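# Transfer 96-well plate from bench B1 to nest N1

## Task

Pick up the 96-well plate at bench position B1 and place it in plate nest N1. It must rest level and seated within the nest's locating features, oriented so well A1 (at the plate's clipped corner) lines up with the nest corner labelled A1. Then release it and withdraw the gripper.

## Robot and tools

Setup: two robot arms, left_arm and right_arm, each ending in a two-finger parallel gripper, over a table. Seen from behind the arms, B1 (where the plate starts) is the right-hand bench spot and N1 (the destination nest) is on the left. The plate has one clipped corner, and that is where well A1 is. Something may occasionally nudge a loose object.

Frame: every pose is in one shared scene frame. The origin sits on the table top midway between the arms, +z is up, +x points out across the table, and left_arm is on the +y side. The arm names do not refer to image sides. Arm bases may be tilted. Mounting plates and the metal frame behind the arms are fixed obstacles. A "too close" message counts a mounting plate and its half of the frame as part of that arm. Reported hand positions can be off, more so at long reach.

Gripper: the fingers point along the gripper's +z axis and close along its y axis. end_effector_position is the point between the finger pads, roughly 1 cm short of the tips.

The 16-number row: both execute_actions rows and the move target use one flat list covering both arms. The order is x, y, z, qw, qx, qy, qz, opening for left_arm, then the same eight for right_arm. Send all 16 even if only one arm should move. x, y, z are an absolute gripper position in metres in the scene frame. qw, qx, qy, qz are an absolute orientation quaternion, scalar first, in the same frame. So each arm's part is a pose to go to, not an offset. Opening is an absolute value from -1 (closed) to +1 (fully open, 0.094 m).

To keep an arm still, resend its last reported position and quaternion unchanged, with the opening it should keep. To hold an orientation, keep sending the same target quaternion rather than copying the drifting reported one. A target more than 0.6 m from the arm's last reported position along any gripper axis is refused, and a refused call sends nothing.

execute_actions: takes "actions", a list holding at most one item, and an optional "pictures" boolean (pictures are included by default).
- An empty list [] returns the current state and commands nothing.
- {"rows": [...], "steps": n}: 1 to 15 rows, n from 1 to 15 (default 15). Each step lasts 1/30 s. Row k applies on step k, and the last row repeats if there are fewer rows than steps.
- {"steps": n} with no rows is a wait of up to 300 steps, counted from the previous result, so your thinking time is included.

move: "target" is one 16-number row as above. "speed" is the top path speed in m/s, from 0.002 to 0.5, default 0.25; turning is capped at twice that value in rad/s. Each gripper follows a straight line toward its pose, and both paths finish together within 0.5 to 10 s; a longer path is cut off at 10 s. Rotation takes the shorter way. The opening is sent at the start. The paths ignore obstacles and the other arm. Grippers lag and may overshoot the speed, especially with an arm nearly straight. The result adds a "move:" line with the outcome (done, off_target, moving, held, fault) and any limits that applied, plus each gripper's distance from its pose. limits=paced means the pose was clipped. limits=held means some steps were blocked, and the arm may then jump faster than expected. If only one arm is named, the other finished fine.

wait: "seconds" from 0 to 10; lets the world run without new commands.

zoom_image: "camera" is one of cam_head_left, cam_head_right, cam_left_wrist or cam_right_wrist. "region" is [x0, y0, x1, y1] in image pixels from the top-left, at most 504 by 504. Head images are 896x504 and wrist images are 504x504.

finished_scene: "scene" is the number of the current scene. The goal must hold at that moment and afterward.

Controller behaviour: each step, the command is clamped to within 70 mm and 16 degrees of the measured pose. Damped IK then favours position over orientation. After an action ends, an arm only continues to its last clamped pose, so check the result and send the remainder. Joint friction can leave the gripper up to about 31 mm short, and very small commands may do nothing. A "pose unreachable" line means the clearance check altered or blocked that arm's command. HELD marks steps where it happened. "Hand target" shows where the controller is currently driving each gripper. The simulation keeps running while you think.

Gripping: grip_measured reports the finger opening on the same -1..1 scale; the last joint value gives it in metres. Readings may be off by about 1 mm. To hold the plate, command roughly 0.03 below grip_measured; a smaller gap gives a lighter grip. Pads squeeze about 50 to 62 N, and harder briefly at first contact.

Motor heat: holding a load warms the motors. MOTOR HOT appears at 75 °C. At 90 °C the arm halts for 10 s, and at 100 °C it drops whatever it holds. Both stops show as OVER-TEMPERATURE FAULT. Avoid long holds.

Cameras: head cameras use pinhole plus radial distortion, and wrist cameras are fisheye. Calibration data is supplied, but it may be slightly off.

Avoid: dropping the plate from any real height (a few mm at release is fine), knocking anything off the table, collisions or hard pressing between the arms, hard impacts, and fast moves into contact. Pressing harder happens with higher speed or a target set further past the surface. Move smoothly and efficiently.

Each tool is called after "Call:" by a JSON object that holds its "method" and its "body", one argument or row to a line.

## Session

Call:
{"method": "execute_actions", "body": {
  "actions": []
}}

Scene clock: 0.00 s of 13200.00 s.
left_arm: end_effector_position=(+0.0751, -0.1956, +0.2147) grip_measured=+1.000 end_effector_quat_wxyz=(+0.044, -0.139, +0.752, -0.643) | right_arm: end_effector_position=(+0.1934, -0.4173, +0.1903) grip_measured=+1.000 end_effector_quat_wxyz=(+0.007, +0.357, +0.930, +0.086)
Joint positions: left_arm=[-1.345  2.302  0.974  1.294 -0.264 -1.2    0.094] | right_arm=[-0.892  0.701  0.606 -1.124 -0.483 -0.017  0.094]
Joint velocities: left_arm=[-0.012 -0.002 -0.007 -0.051 -0.022 -0.022  0.   ] | right_arm=[-0.007  0.007  0.007 -0.037  0.051  0.007  0.   ]
Motor temperatures (°C, as the motors report them): left_arm=[20 22 23 19 21 19] | right_arm=[18 26 21 21 17 19]
Hand target (left_arm): +0.075, -0.196, +0.215; +0.044, -0.139, +0.752, -0.643
Hand target (right_arm): +0.193, -0.417, +0.190; +0.007, +0.357, +0.930, +0.086
camera_calibration (this result's frames):
cam_left_wrist: T_world_to_cam=[[0.126192, -0.162819, 0.978553, -0.258401], [-0.79512, 0.573248, 0.197918, 0.133967], [-0.593178, -0.803042, -0.0571212, 0.0171177], [0, 0, 0, 1]] pos_world=[0.149282, -0.105123, 0.227322]
cam_right_wrist: T_world_to_cam=[[-0.569657, -0.808659, -0.146836, -0.198971], [-0.581503, 0.270307, 0.767325, 0.0723533], [-0.580814, 0.522498, -0.62422, 0.541706], [0, 0, 0, 1]] pos_world=[0.243359, -0.463497, 0.253409]

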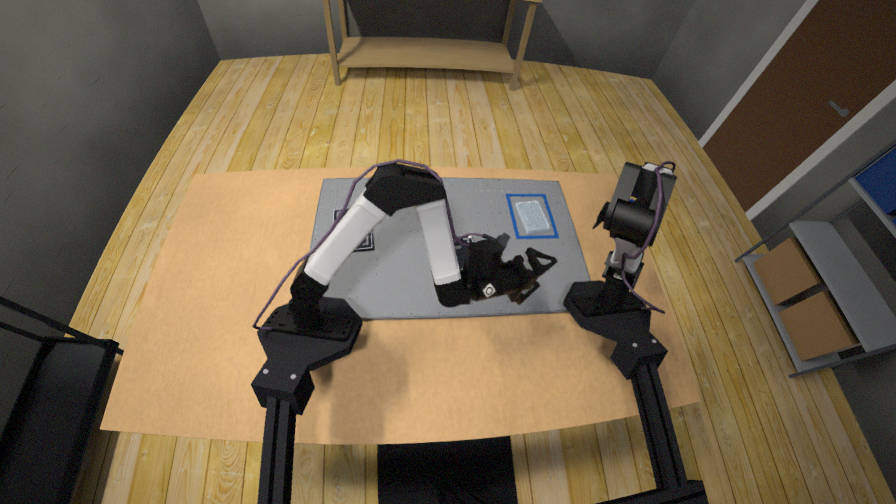

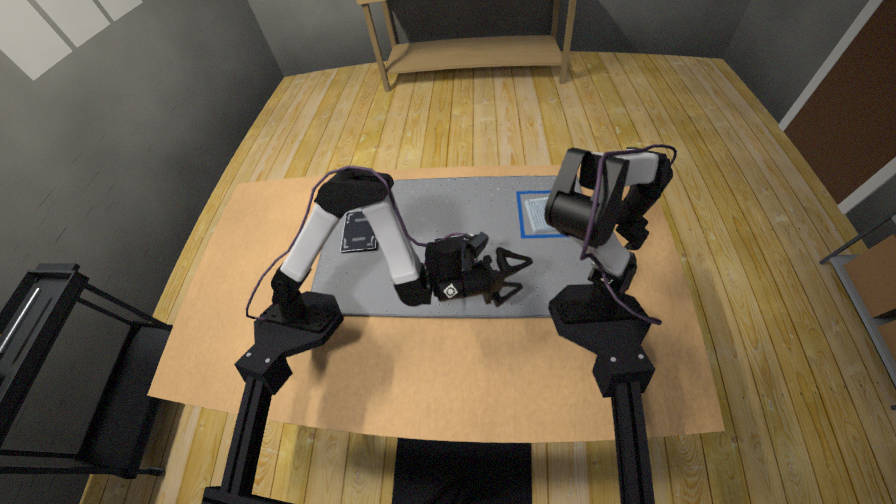

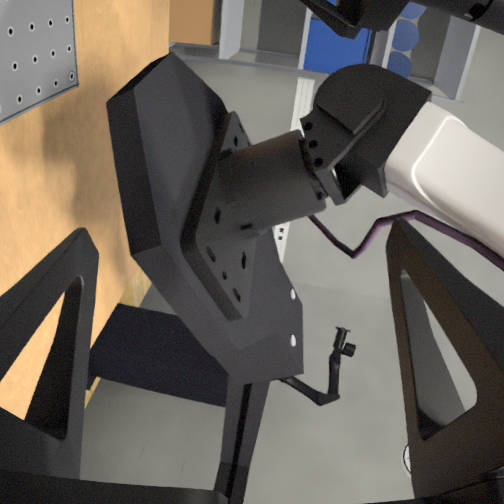

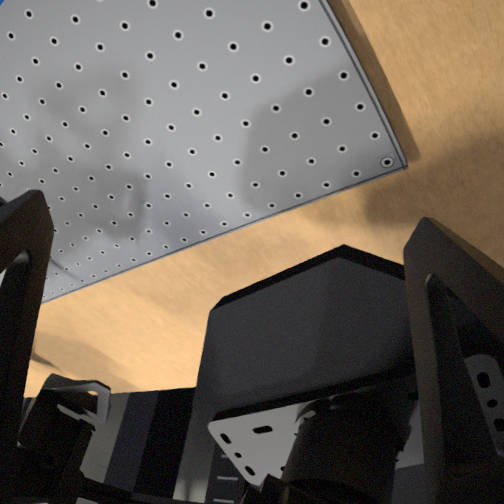

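Call:
{"method": "move", "body": {
  "target": [0.3,0.2,0.3,0,0,1,0,1,0.193,-0.417,0.19,0.007,0.357,0.93,0.086,1],
  "speed": 0.2
}}

Scene clock: 6.23 s of 13200.00 s.
left_arm: end_effector_position=(+0.3029, +0.1968, +0.3019) grip_measured=+1.000 end_effector_quat_wxyz=(+0.001, -0.016, +1.000, -0.011) | right_arm: end_effector_position=(+0.1934, -0.4173, +0.1903) grip_measured=+1.000 end_effector_quat_wxyz=(+0.007, +0.357, +0.930, +0.086)
Joint positions: left_arm=[-0.661  1.335  1.574 -1.441 -0.364 -0.805  0.094] | right_arm=[-0.892  0.701  0.606 -1.124 -0.483 -0.017  0.094]
Joint velocities: left_arm=[ 0.017 -0.017  0.002 -0.022 -0.007 -0.007  0.   ] | right_arm=[ 0.002 -0.002 -0.027 -0.037 -0.022 -0.051  0.   ]
Motor temperatures (°C, as the motors report them): left_arm=[20 23 24 20 21 19] | right_arm=[18 26 21 21 17 19]
Hand target (left_arm): +0.305, +0.200, +0.302; -0.000, -0.012, +1.000, -0.001
Hand target (right_arm): +0.193, -0.417, +0.190; +0.007, +0.357, +0.930, +0.086
Off the commanded pose (left_arm): 0.005 m, 2 deg.
Off the commanded pose (right_arm): 0.001 m, 0 deg.
move: done
camera_calibration (this result's frames):
cam_left_wrist: T_world_to_cam=[[-0.000473127, -0.999999, 0.00131893, 0.189555], [-0.632762, 0.00132069, 0.774345, -0.0377493], [-0.774346, -0.000468208, -0.632762, 0.543029], [0, 0, 0, 1]] pos_world=[0.396696, 0.189859, 0.372589]
cam_right_wrist: T_world_to_cam=[[-0.569657, -0.808659, -0.146836, -0.198971], [-0.581503, 0.270307, 0.767325, 0.0723533], [-0.580814, 0.522498, -0.62422, 0.541706], [0, 0, 0, 1]] pos_world=[0.243359, -0.463497, 0.253409]

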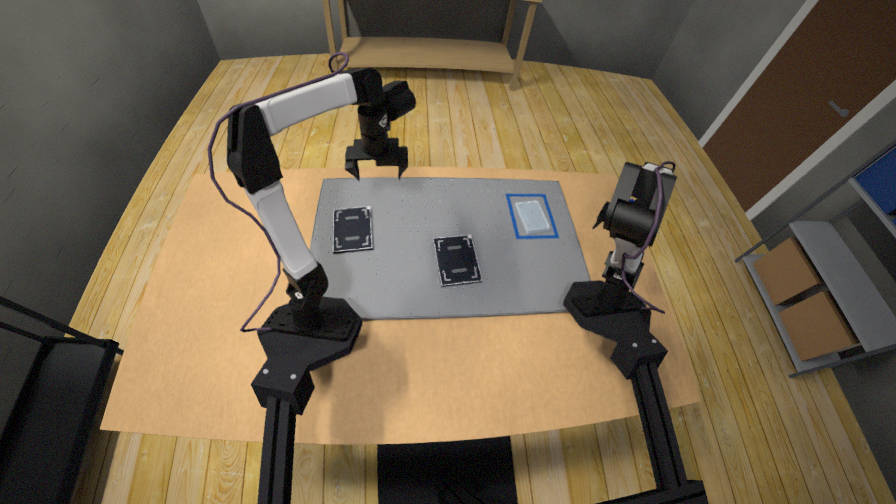

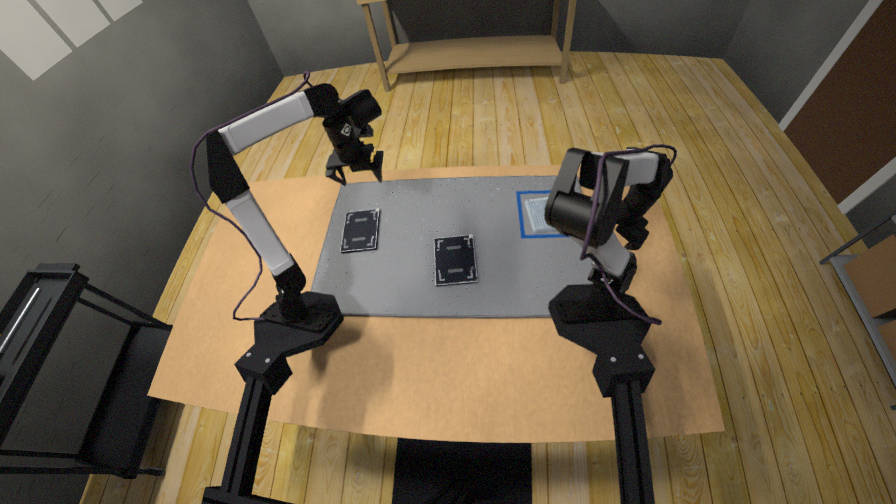

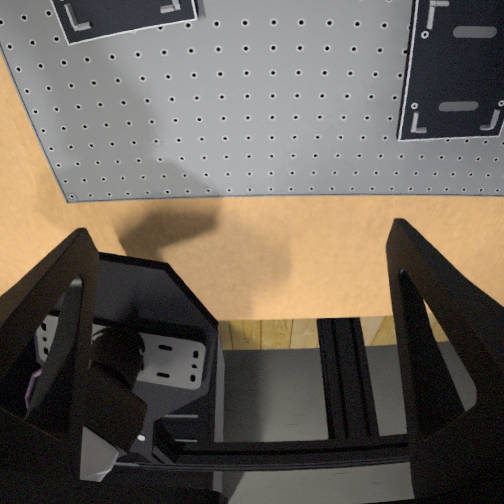

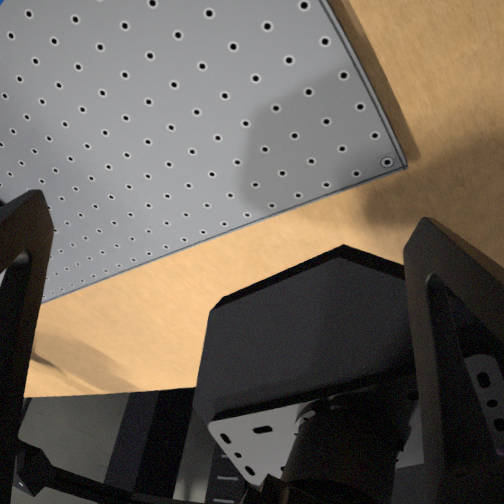

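Call:
{"method": "move", "body": {
  "target": [0.42,0.3,0.25,0,0,1,0,1,0.38,-0.3,0.16,0,0,1,0,1]
}}

Scene clock: 9.90 s of 13200.00 s.
left_arm: end_effector_position=(+0.4134, +0.2997, +0.2481) grip_measured=+1.000 end_effector_quat_wxyz=(-0.008, -0.003, +1.000, +0.001) | right_arm: end_effector_position=(+0.3795, -0.3040, +0.1620) grip_measured=+1.000 end_effector_quat_wxyz=(+0.010, +0.005, +1.000, -0.002)
Joint positions: left_arm=[-0.028  1.536  1.769 -1.321 -0.108 -0.194  0.094] | right_arm=[ 0.194  1.397  1.187 -0.866  0.196  0.253  0.094]
Joint velocities: left_arm=[ 0.017  0.007 -0.012  0.037  0.007  0.051  0.   ] | right_arm=[-0.002 -0.017 -0.017 -0.066 -0.007 -0.051  0.   ]
Motor temperatures (°C, as the motors report them): left_arm=[20 24 24 20 21 19] | right_arm=[18 26 22 21 17 19]
Hand target (left_arm): +0.421, +0.299, +0.249; +0.001, -0.002, +1.000, -0.004
Hand target (right_arm): +0.379, -0.302, +0.158; +0.000, -0.005, +1.000, -0.008
Off the commanded pose (left_arm): 0.007 m, 1 deg.
Off the commanded pose (right_arm): 0.005 m, 1 deg.
move: done
camera_calibration (this result's frames):
cam_left_wrist: T_world_to_cam=[[-0.0280295, -0.999366, -0.0219694, 0.309553], [-0.617753, 0.0000392524, 0.786372, 0.064894], [-0.785872, 0.0356133, -0.617363, 0.584741], [0, 0, 0, 1]] pos_world=[0.508297, 0.288529, 0.316767]
cam_right_wrist: T_world_to_cam=[[0.109521, -0.993552, 0.0293275, -0.348046], [-0.665547, -0.0513862, 0.744585, 0.109461], [-0.738276, -0.101067, -0.666883, 0.449969], [0, 0, 0, 1]] pos_world=[0.443172, -0.294699, 0.228781]

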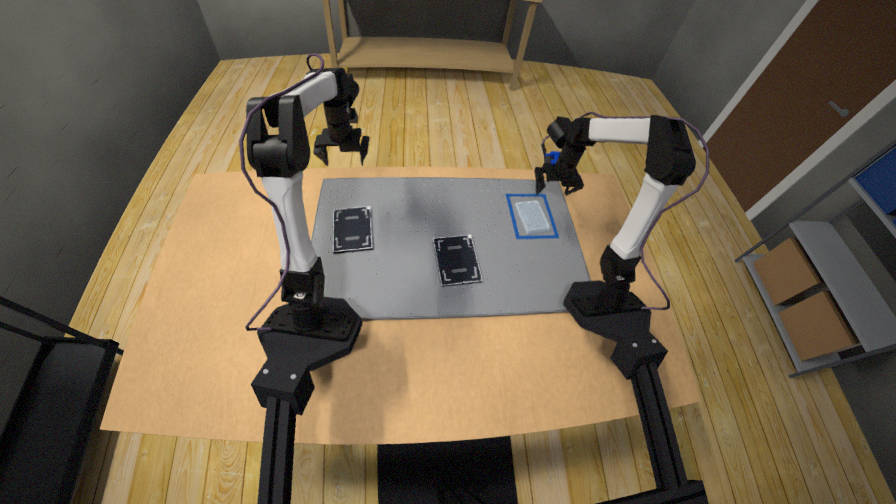

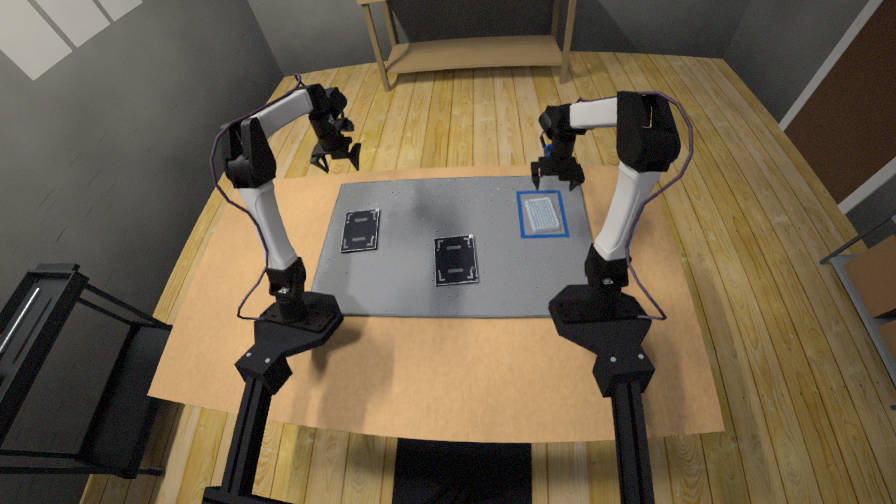

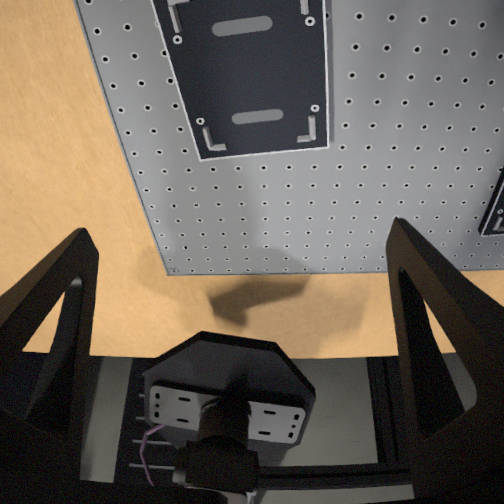

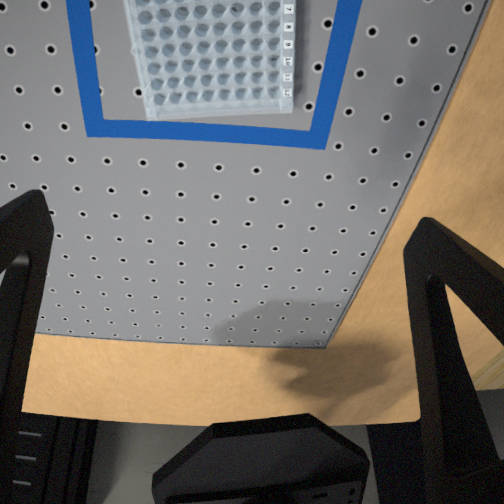

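Call:
{"method": "move", "body": {
  "target": [0.376,-0.298,0.04,0,0,1,0,1,0.376,-0.298,0.04,0,-0.078,0.997,0,1],
  "speed": 0.002
}}

Scene clock: 23.73 s of 13200.00 s.
left_arm: end_effector_position=(+0.4115, +0.2838, +0.2499) grip_measured=+1.000 end_effector_quat_wxyz=(-0.005, -0.002, +1.000, -0.002) | right_arm: end_effector_position=(+0.3807, -0.3040, +0.1620) grip_measured=+1.000 end_effector_quat_wxyz=(+0.012, +0.005, +1.000, -0.002)
Joint positions: left_arm=[-0.084  1.536  1.769 -1.319 -0.129 -0.241  0.094] | right_arm=[ 0.194  1.397  1.187 -0.861  0.197  0.251  0.094]
Joint velocities: left_arm=[-0.012 -0.012 -0.012 -0.022 -0.022  0.007  0.   ] | right_arm=[-0.002 -0.002 -0.007 -0.007 -0.037 -0.007  0.   ]
Motor temperatures (°C, as the motors report them): left_arm=[20 26 25 19 21 19] | right_arm=[18 29 23 21 17 19]
Hand target (left_arm): +0.412, +0.280, +0.242; -0.008, -0.001, +1.000, +0.001
Hand target (right_arm): +0.379, -0.304, +0.158; +0.009, +0.002, +1.000, -0.003
Off the commanded pose (left_arm): 0.620 m, 1 deg.
Off the commanded pose (right_arm): 0.122 m, 10 deg.
After step 90, 0.63 s passed at rest.
move: off_target (left_arm, right_arm; path cut at 10 s)
camera_calibration (this result's frames):
cam_left_wrist: T_world_to_cam=[[-0.0295897, -0.999441, -0.0155331, 0.29276], [-0.622844, 0.0062814, 0.782321, 0.063612], [-0.781786, 0.0328234, -0.622682, 0.58538], [0, 0, 0, 1]] pos_world=[0.505925, 0.272982, 0.319289]
cam_right_wrist: T_world_to_cam=[[0.109939, -0.993479, 0.0302135, -0.348428], [-0.669295, -0.0515231, 0.741208, 0.112194], [-0.734818, -0.101709, -0.670595, 0.449988], [0, 0, 0, 1]] pos_world=[0.444056, -0.294608, 0.229128]

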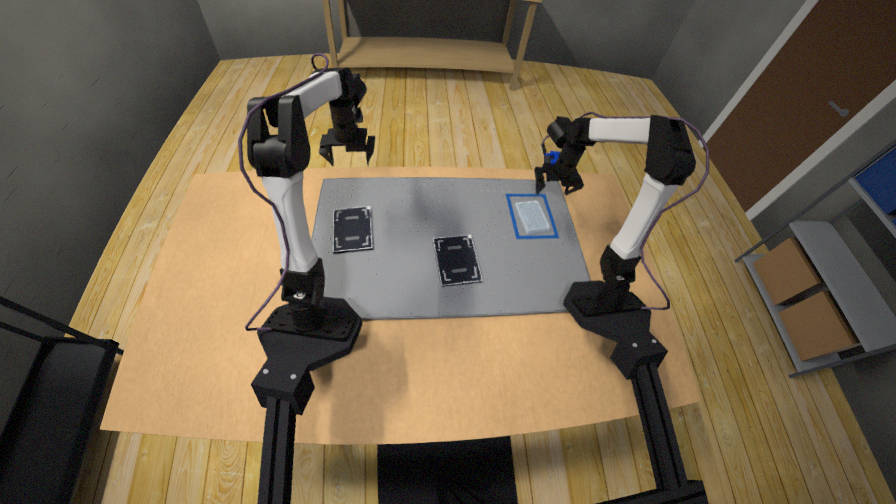

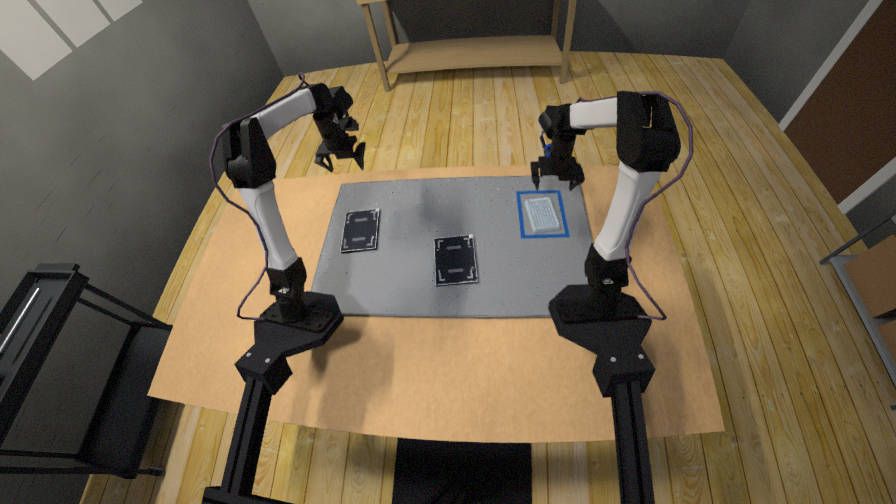

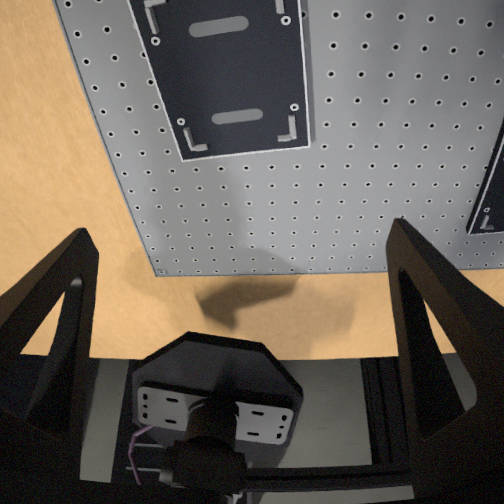

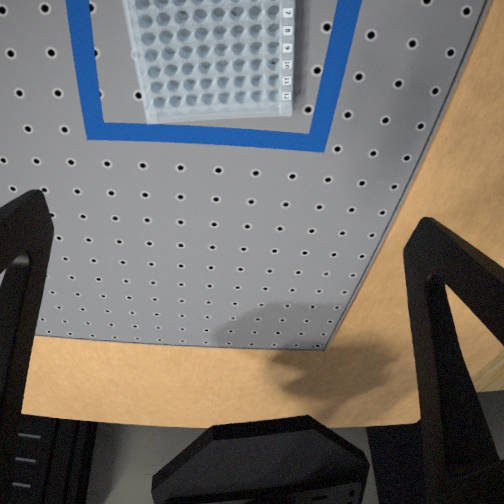

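That was a mistaken command (harmless, thanks to the slow speed). Corrected:

Call:
{"method": "move", "body": {
  "target": [0.35,0.42,0.25,0,0,1,0,1,0.376,-0.298,0.035,0,-0.078,0.997,0,1],
  "speed": 0.06
}}

Scene clock: 28.93 s of 13200.00 s.
left_arm: end_effector_position=(+0.3520, +0.4202, +0.2485) grip_measured=+1.000 end_effector_quat_wxyz=(-0.008, -0.004, +1.000, -0.003) | right_arm: end_effector_position=(+0.3875, -0.2948, +0.0503) grip_measured=+1.000 end_effector_quat_wxyz=(+0.022, -0.076, +0.997, +0.001)
Joint positions: left_arm=[ 0.484  1.31   1.456 -1.243  0.14   0.256  0.094] | right_arm=[ 0.148  1.668  1.053 -0.427  0.169  0.045  0.094]
Joint velocities: left_arm=[ 0.002 -0.002 -0.007 -0.037 -0.022  0.022  0.   ] | right_arm=[-0.002 -0.002  0.007 -0.007 -0.037 -0.037  0.   ]
Motor temperatures (°C, as the motors report them): left_arm=[20 27 26 19 21 19] | right_arm=[18 30 23 21 17 19]
Hand target (left_arm): +0.352, +0.421, +0.250; +0.003, -0.002, +1.000, -0.003
Hand target (right_arm): +0.373, -0.299, +0.037; -0.000, -0.078, +0.997, +0.000
Off the commanded pose (left_arm): 0.002 m, 1 deg.
Off the commanded pose (right_arm): 0.019 m, 3 deg.
move: off_target (right_arm)
camera_calibration (this result's frames):
cam_left_wrist: T_world_to_cam=[[-0.0242339, -0.999595, -0.0149393, 0.425283], [-0.617508, 0.00321528, 0.786558, 0.0251578], [-0.786191, 0.0282865, -0.617335, 0.535694], [0, 0, 0, 1]] pos_world=[0.447, 0.409877, 0.317268]
cam_right_wrist: T_world_to_cam=[[0.268402, -0.962858, 0.0294061, -0.389026], [-0.66593, -0.163402, 0.727899, 0.166365], [-0.696058, -0.214952, -0.685054, 0.333279], [0, 0, 0, 1]] pos_world=[0.447184, -0.275753, 0.118657]

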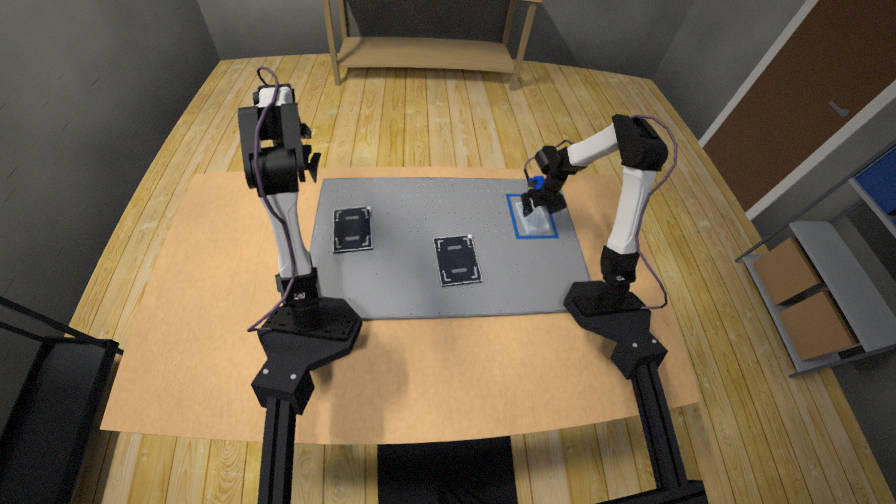

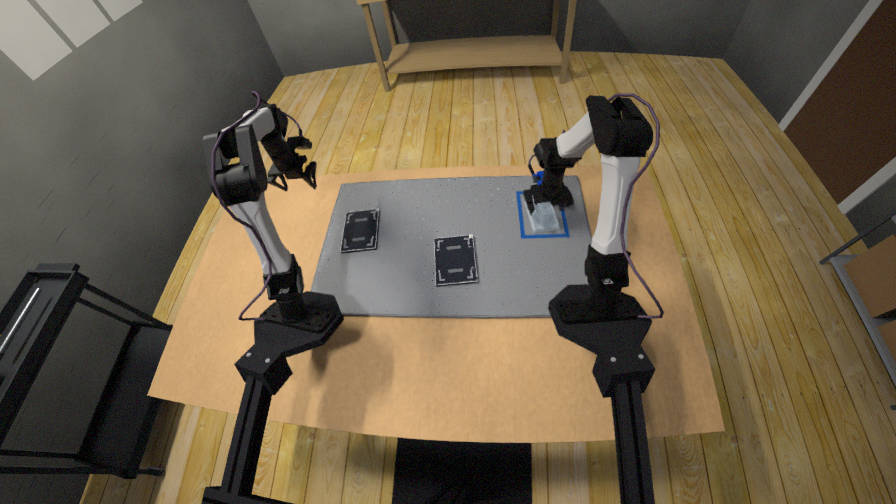

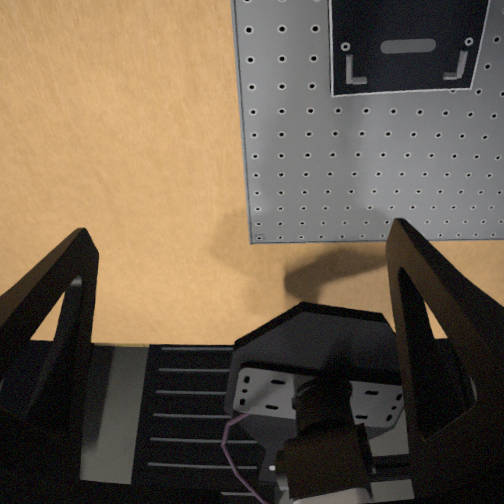

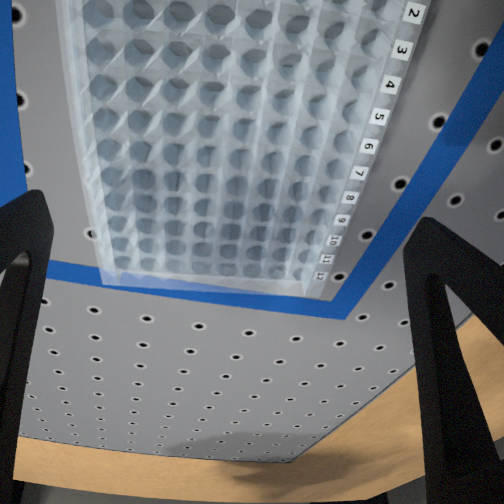

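Call:
{"method": "move", "body": {
  "target": [0.376,-0.304,0.02,0,-0.078,0.997,0,1,0.376,-0.304,0.02,0,-0.078,0.997,0,1],
  "speed": -1
}}

Call:
{"method": "move", "body": {
  "target": [0.35,0.42,0.25,0,0,1,0,1,0.376,-0.304,0.018,0,-0.078,0.997,0,1],
  "speed": 0.02
}}

speed must be a number from 0.002 to 0.5 (m/s); nothing of the call was run and nothing moved

Scene clock: 33.37 s of 13200.00 s.
left_arm: end_effector_position=(+0.3522, +0.4200, +0.2485) grip_measured=+1.000 end_effector_quat_wxyz=(-0.008, -0.003, +1.000, -0.003) | right_arm: end_effector_position=(+0.3900, -0.3002, +0.0330) grip_measured=+1.000 end_effector_quat_wxyz=(+0.022, -0.076, +0.997, +0.000)
Joint positions: left_arm=[ 0.484  1.31   1.456 -1.242  0.141  0.258  0.094] | right_arm=[ 0.123  1.72   1.053 -0.371  0.158  0.022  0.094]
Joint velocities: left_arm=[-0.017  0.002 -0.007 -0.007 -0.051 -0.051  0.   ] | right_arm=[-0.012 -0.012 -0.022 -0.051  0.007 -0.037  0.   ]
Motor temperatures (°C, as the motors report them): left_arm=[20 28 26 19 21 19] | right_arm=[18 31 23 21 17 19]
Hand target (left_arm): +0.350, +0.420, +0.250; -0.000, +0.000, +1.000, -0.000
Hand target (right_arm): +0.375, -0.304, +0.020; -0.000, -0.078, +0.997, +0.000
Off the commanded pose (left_arm): 0.003 m, 1 deg.
Off the commanded pose (right_arm): 0.021 m, 3 deg.
move: off_target (right_arm)
camera_calibration (this result's frames):
cam_left_wrist: T_world_to_cam=[[-0.0261553, -0.999566, -0.0135538, 0.425379], [-0.618109, 0.00551494, 0.786073, 0.0246243], [-0.785657, 0.0289377, -0.617985, 0.535525], [0, 0, 0, 1]] pos_world=[0.447085, 0.409561, 0.317355]
cam_right_wrist: T_world_to_cam=[[0.268691, -0.962722, 0.0311519, -0.394461], [-0.666537, -0.162485, 0.727549, 0.18032], [-0.695366, -0.21625, -0.685348, 0.321433], [0, 0, 0, 1]] pos_world=[0.449692, -0.280947, 0.10139]

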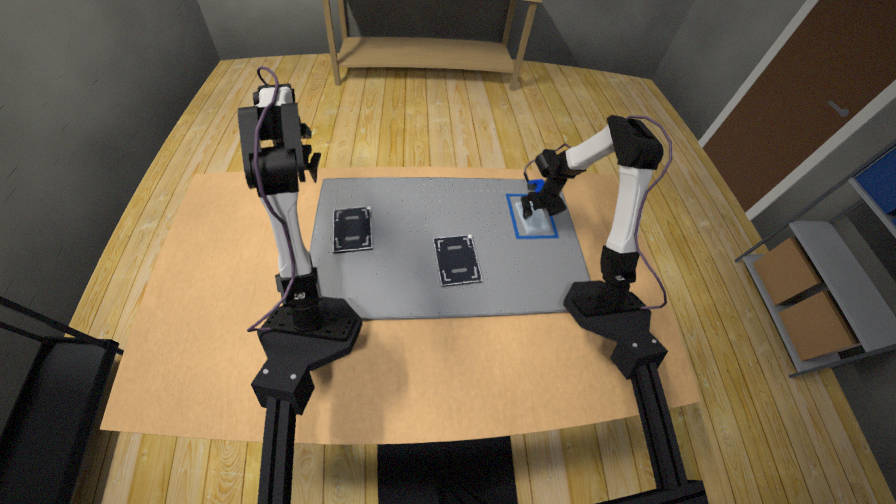

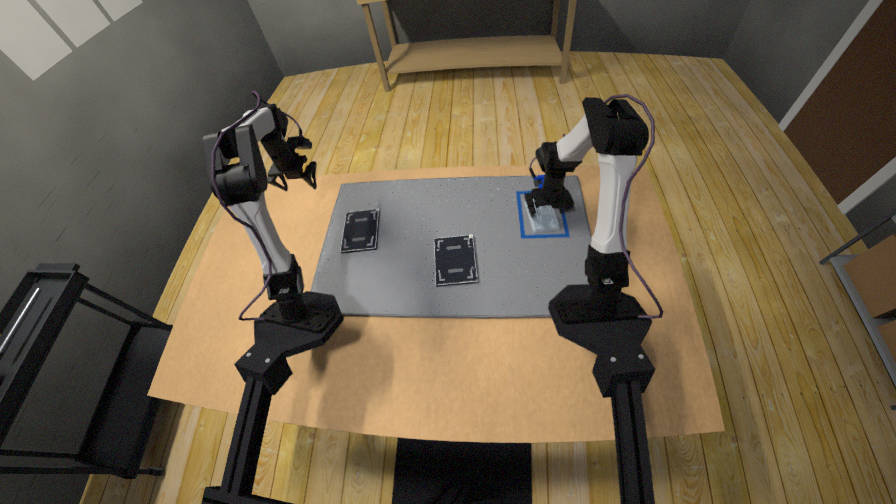

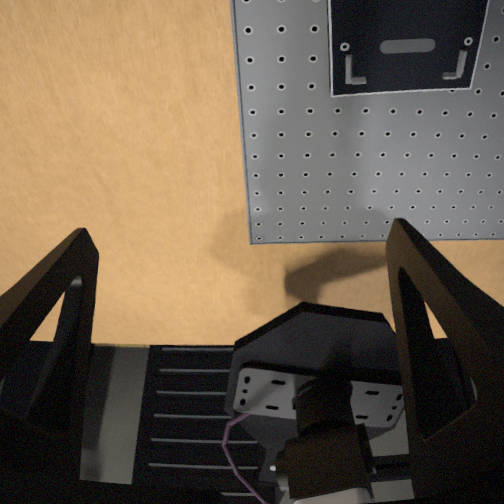

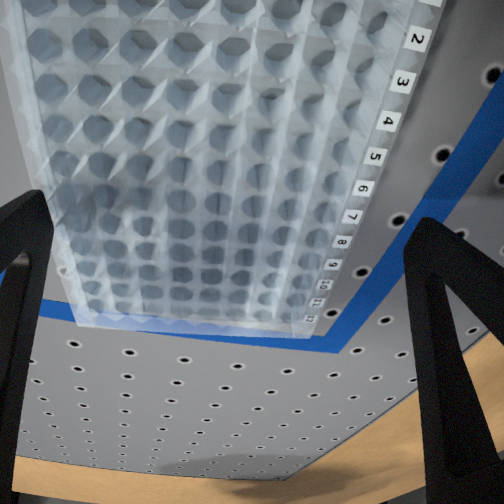

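Call:
{"method": "move", "body": {
  "target": [0.35,0.42,0.25,0,0,1,0,1,0.374,-0.292,0.022,0,-0.078,0.997,0,1],
  "speed": 0.015
}}

Scene clock: 37.53 s of 13200.00 s.
left_arm: end_effector_position=(+0.3522, +0.4200, +0.2485) grip_measured=+1.000 end_effector_quat_wxyz=(-0.008, -0.003, +1.000, -0.003) | right_arm: end_effector_position=(+0.3896, -0.2936, +0.0338) grip_measured=+1.000 end_effector_quat_wxyz=(+0.024, -0.074, +0.997, +0.005)
Joint positions: left_arm=[ 0.484  1.31   1.456 -1.242  0.141  0.258  0.094] | right_arm=[ 0.139  1.72   1.053 -0.369  0.158  0.041  0.094]
Joint velocities: left_arm=[ 0.002 -0.007  0.002  0.007 -0.007 -0.081  0.   ] | right_arm=[-0.002 -0.002  0.002 -0.11  -0.007 -0.022  0.   ]
Motor temperatures (°C, as the motors report them): left_arm=[20 28 26 19 21 19] | right_arm=[18 31 23 21 17 19]
Hand target (left_arm): +0.350, +0.420, +0.250; -0.000, +0.000, +1.000, -0.000
Hand target (right_arm): +0.374, -0.292, +0.023; +0.000, -0.078, +0.997, -0.001
Off the commanded pose (left_arm): 0.003 m, 1 deg.
Off the commanded pose (right_arm): 0.020 m, 3 deg.
move: off_target (right_arm)
camera_calibration (this result's frames):
cam_left_wrist: T_world_to_cam=[[-0.0261553, -0.999566, -0.0135538, 0.425379], [-0.618109, 0.00551494, 0.786073, 0.0246243], [-0.785657, 0.0289377, -0.617985, 0.535525], [0, 0, 0, 1]] pos_world=[0.447085, 0.409561, 0.317355]
cam_right_wrist: T_world_to_cam=[[0.263886, -0.96428, 0.0229609, -0.386418], [-0.669077, -0.16585, 0.724451, 0.180613], [-0.694766, -0.206535, -0.688943, 0.325886], [0, 0, 0, 1]] pos_world=[0.449229, -0.275353, 0.102545]

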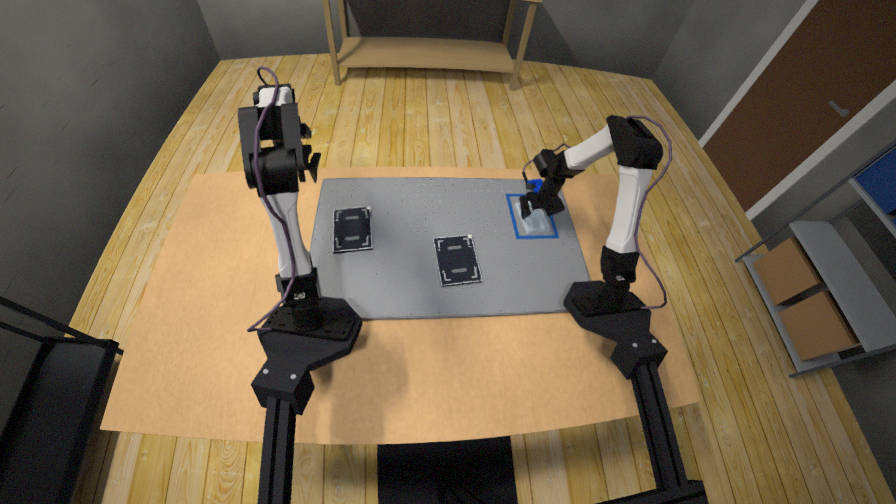

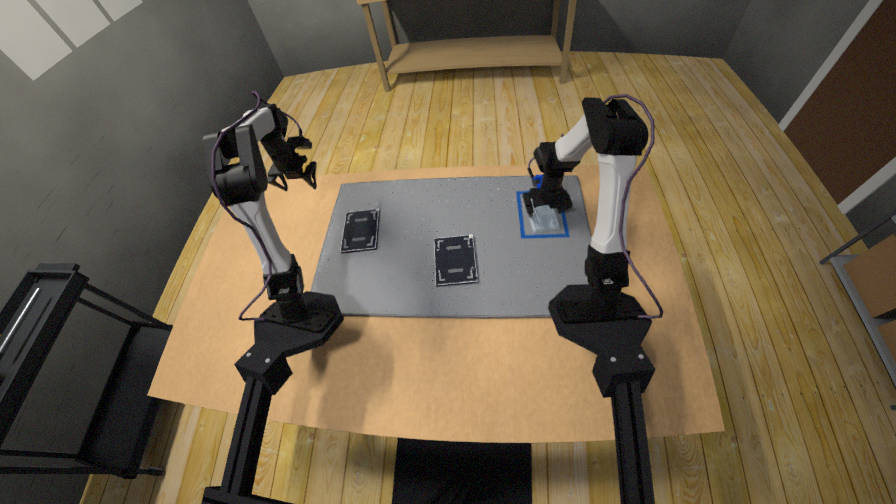

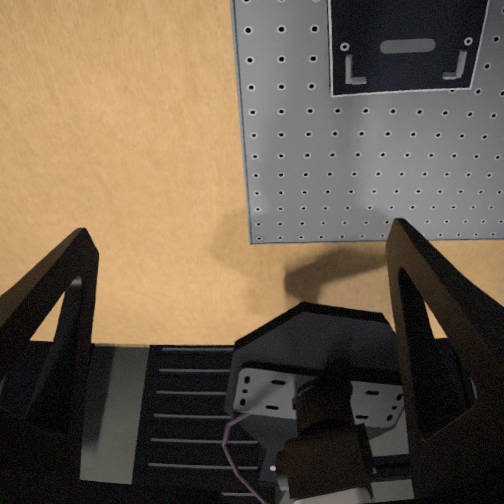

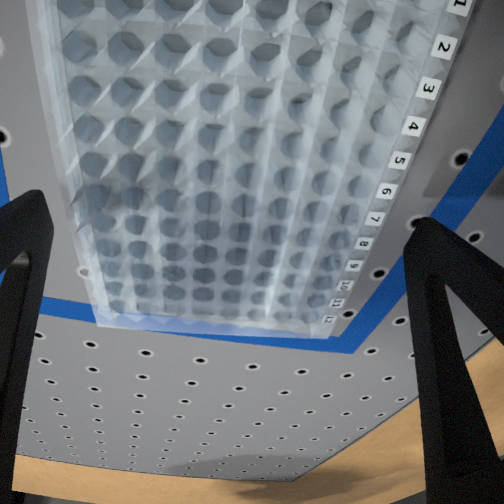

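Good. Down, then grip.

Call:
{"method": "move", "body": {
  "target": [0.35,0.42,0.25,0,0,1,0,1,0.374,-0.291,0.0,0,-0.078,0.997,0,1],
  "speed": 0.015
}}

Call:
{"method": "move", "body": {
  "target": [0.35,0.42,0.25,0,0,1,0,1,0.376,-0.291,0.004,0,-0.078,0.997,0,0.75],
  "speed": 0.015
}}

Scene clock: 42.70 s of 13200.00 s.
left_arm: end_effector_position=(+0.3522, +0.4200, +0.2485) grip_measured=+1.000 end_effector_quat_wxyz=(-0.008, -0.003, +1.000, -0.003) | right_arm: end_effector_position=(+0.3894, -0.2917, +0.0185) grip_measured=+1.000 end_effector_quat_wxyz=(+0.024, -0.073, +0.997, +0.003)
Joint positions: left_arm=[ 0.484  1.31   1.456 -1.242  0.141  0.258  0.094] | right_arm=[ 0.139  1.77   1.053 -0.319  0.161  0.042  0.094]
Joint velocities: left_arm=[-0.002 -0.012 -0.002 -0.022  0.007  0.007  0.   ] | right_arm=[-0.007  0.007 -0.027 -0.007  0.007  0.051  0.   ]
Motor temperatures (°C, as the motors report them): left_arm=[20 29 26 19 21 19] | right_arm=[18 32 23 21 17 19]
Hand target (left_arm): +0.350, +0.420, +0.250; -0.000, +0.000, +1.000, -0.000
Hand target (right_arm): +0.373, -0.292, +0.002; +0.000, -0.078, +0.997, -0.000
Off the commanded pose (left_arm): 0.003 m, 1 deg.
Off the commanded pose (right_arm): 0.024 m, 3 deg.
move: off_target (right_arm)
camera_calibration (this result's frames):
cam_left_wrist: T_world_to_cam=[[-0.0261553, -0.999566, -0.0135538, 0.425379], [-0.618109, 0.00551494, 0.786073, 0.0246243], [-0.785657, 0.0289377, -0.617985, 0.535525], [0, 0, 0, 1]] pos_world=[0.447085, 0.409561, 0.317355]
cam_right_wrist: T_world_to_cam=[[0.263063, -0.96443, 0.0259351, -0.383886], [-0.669355, -0.163085, 0.724822, 0.19282], [-0.69481, -0.208034, -0.688448, 0.315131], [0, 0, 0, 1]] pos_world=[0.449008, -0.273227, 0.0871471]

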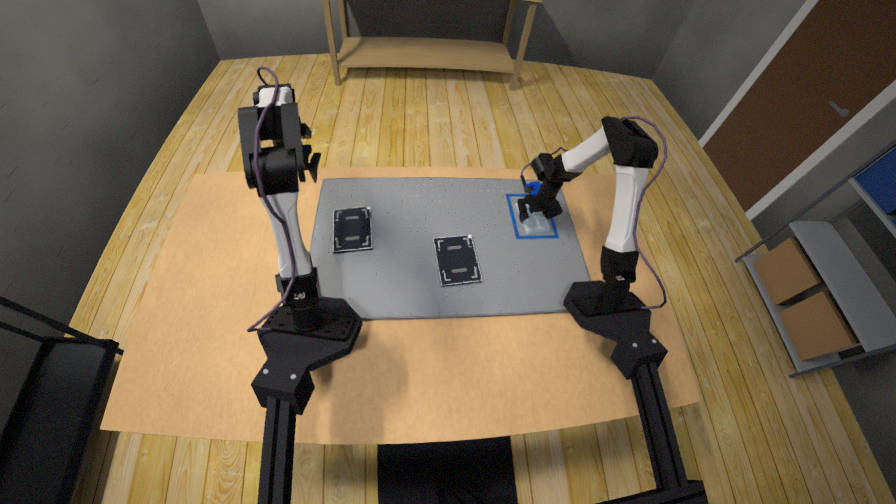

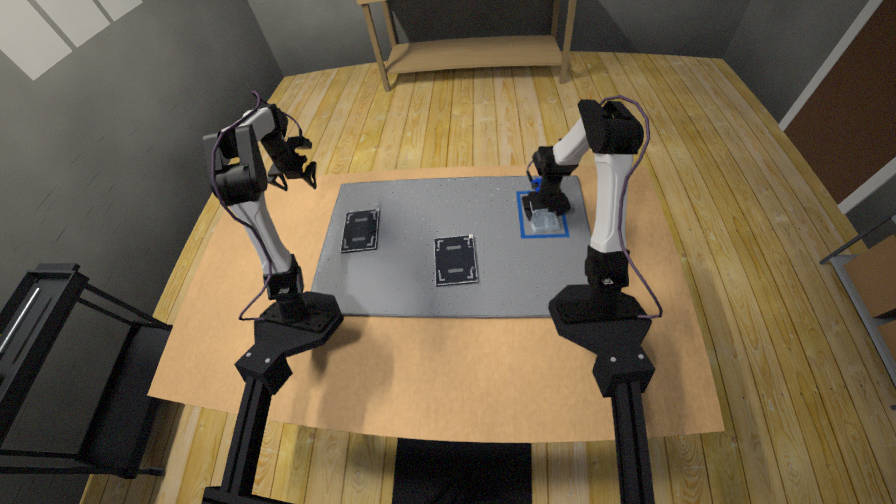

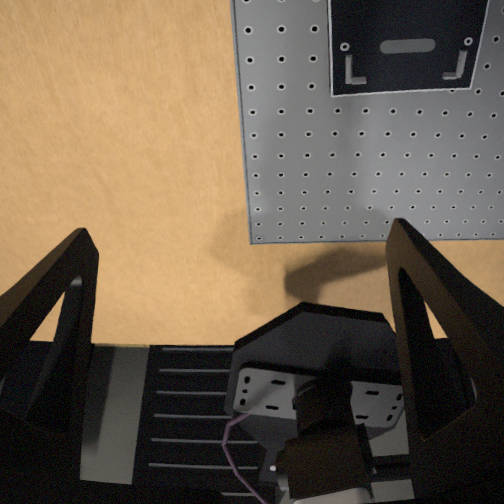

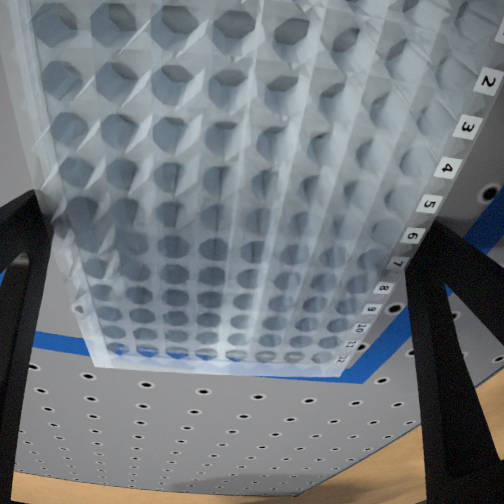

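Scene clock: 44.57 s of 13200.00 s.
left_arm: end_effector_position=(+0.3522, +0.4200, +0.2485) grip_measured=+1.000 end_effector_quat_wxyz=(-0.008, -0.003, +1.000, -0.003) | right_arm: end_effector_position=(+0.3895, -0.2921, +0.0185) grip_measured=+0.781 end_effector_quat_wxyz=(+0.024, -0.073, +0.997, +0.002)
Joint positions: left_arm=[ 0.484  1.31   1.456 -1.242  0.141  0.258  0.094] | right_arm=[ 0.139  1.77   1.053 -0.319  0.163  0.042  0.084]
Joint velocities: left_arm=[ 0.002  0.002  0.002 -0.007  0.081 -0.037  0.   ] | right_arm=[ 0.002 -0.002  0.007 -0.11  -0.007 -0.037 -0.   ]
Motor temperatures (°C, as the motors report them): left_arm=[20 29 26 19 21 19] | right_arm=[18 32 23 21 17 19]
Hand target (left_arm): +0.350, +0.420, +0.250; -0.000, +0.000, +1.000, -0.000
Hand target (right_arm): +0.375, -0.291, +0.005; +0.000, -0.078, +0.997, -0.000
Off the commanded pose (left_arm): 0.003 m, 1 deg.
Off the commanded pose (right_arm): 0.020 m, 3 deg.
move: off_target (right_arm)
camera_calibration (this result's frames):
cam_left_wrist: T_world_to_cam=[[-0.0261553, -0.999566, -0.0135538, 0.425379], [-0.618109, 0.00551494, 0.786073, 0.0246243], [-0.785657, 0.0289377, -0.617985, 0.535525], [0, 0, 0, 1]] pos_world=[0.447085, 0.409561, 0.317355]
cam_right_wrist: T_world_to_cam=[[0.262945, -0.964398, 0.0282134, -0.384265], [-0.669683, -0.161384, 0.7249, 0.19343], [-0.694539, -0.209503, -0.688276, 0.314564], [0, 0, 0, 1]] pos_world=[0.449054, -0.273466, 0.087131]

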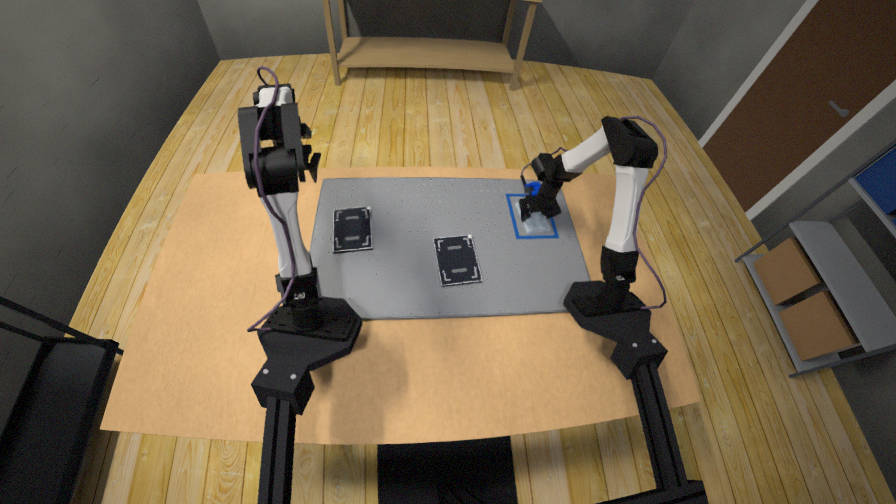

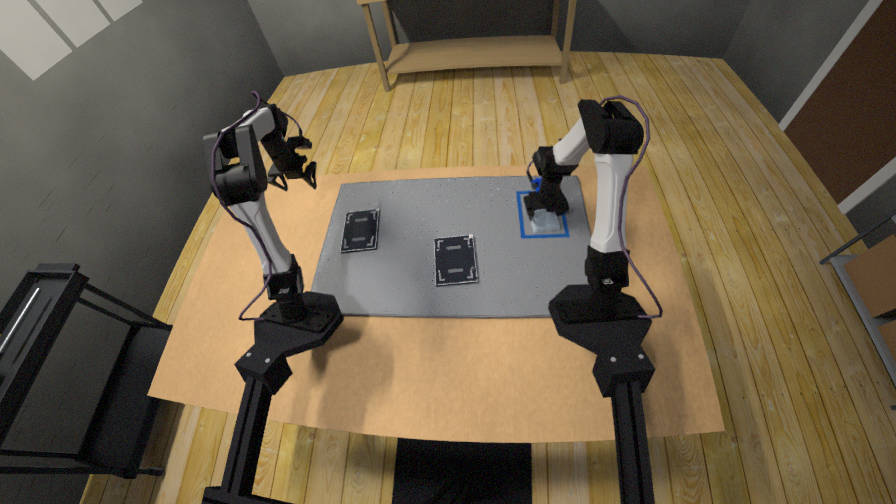

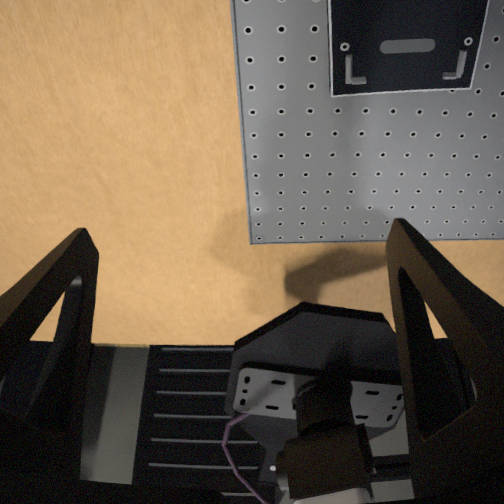

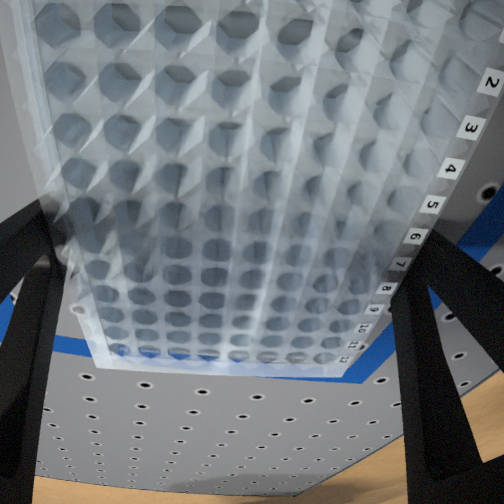

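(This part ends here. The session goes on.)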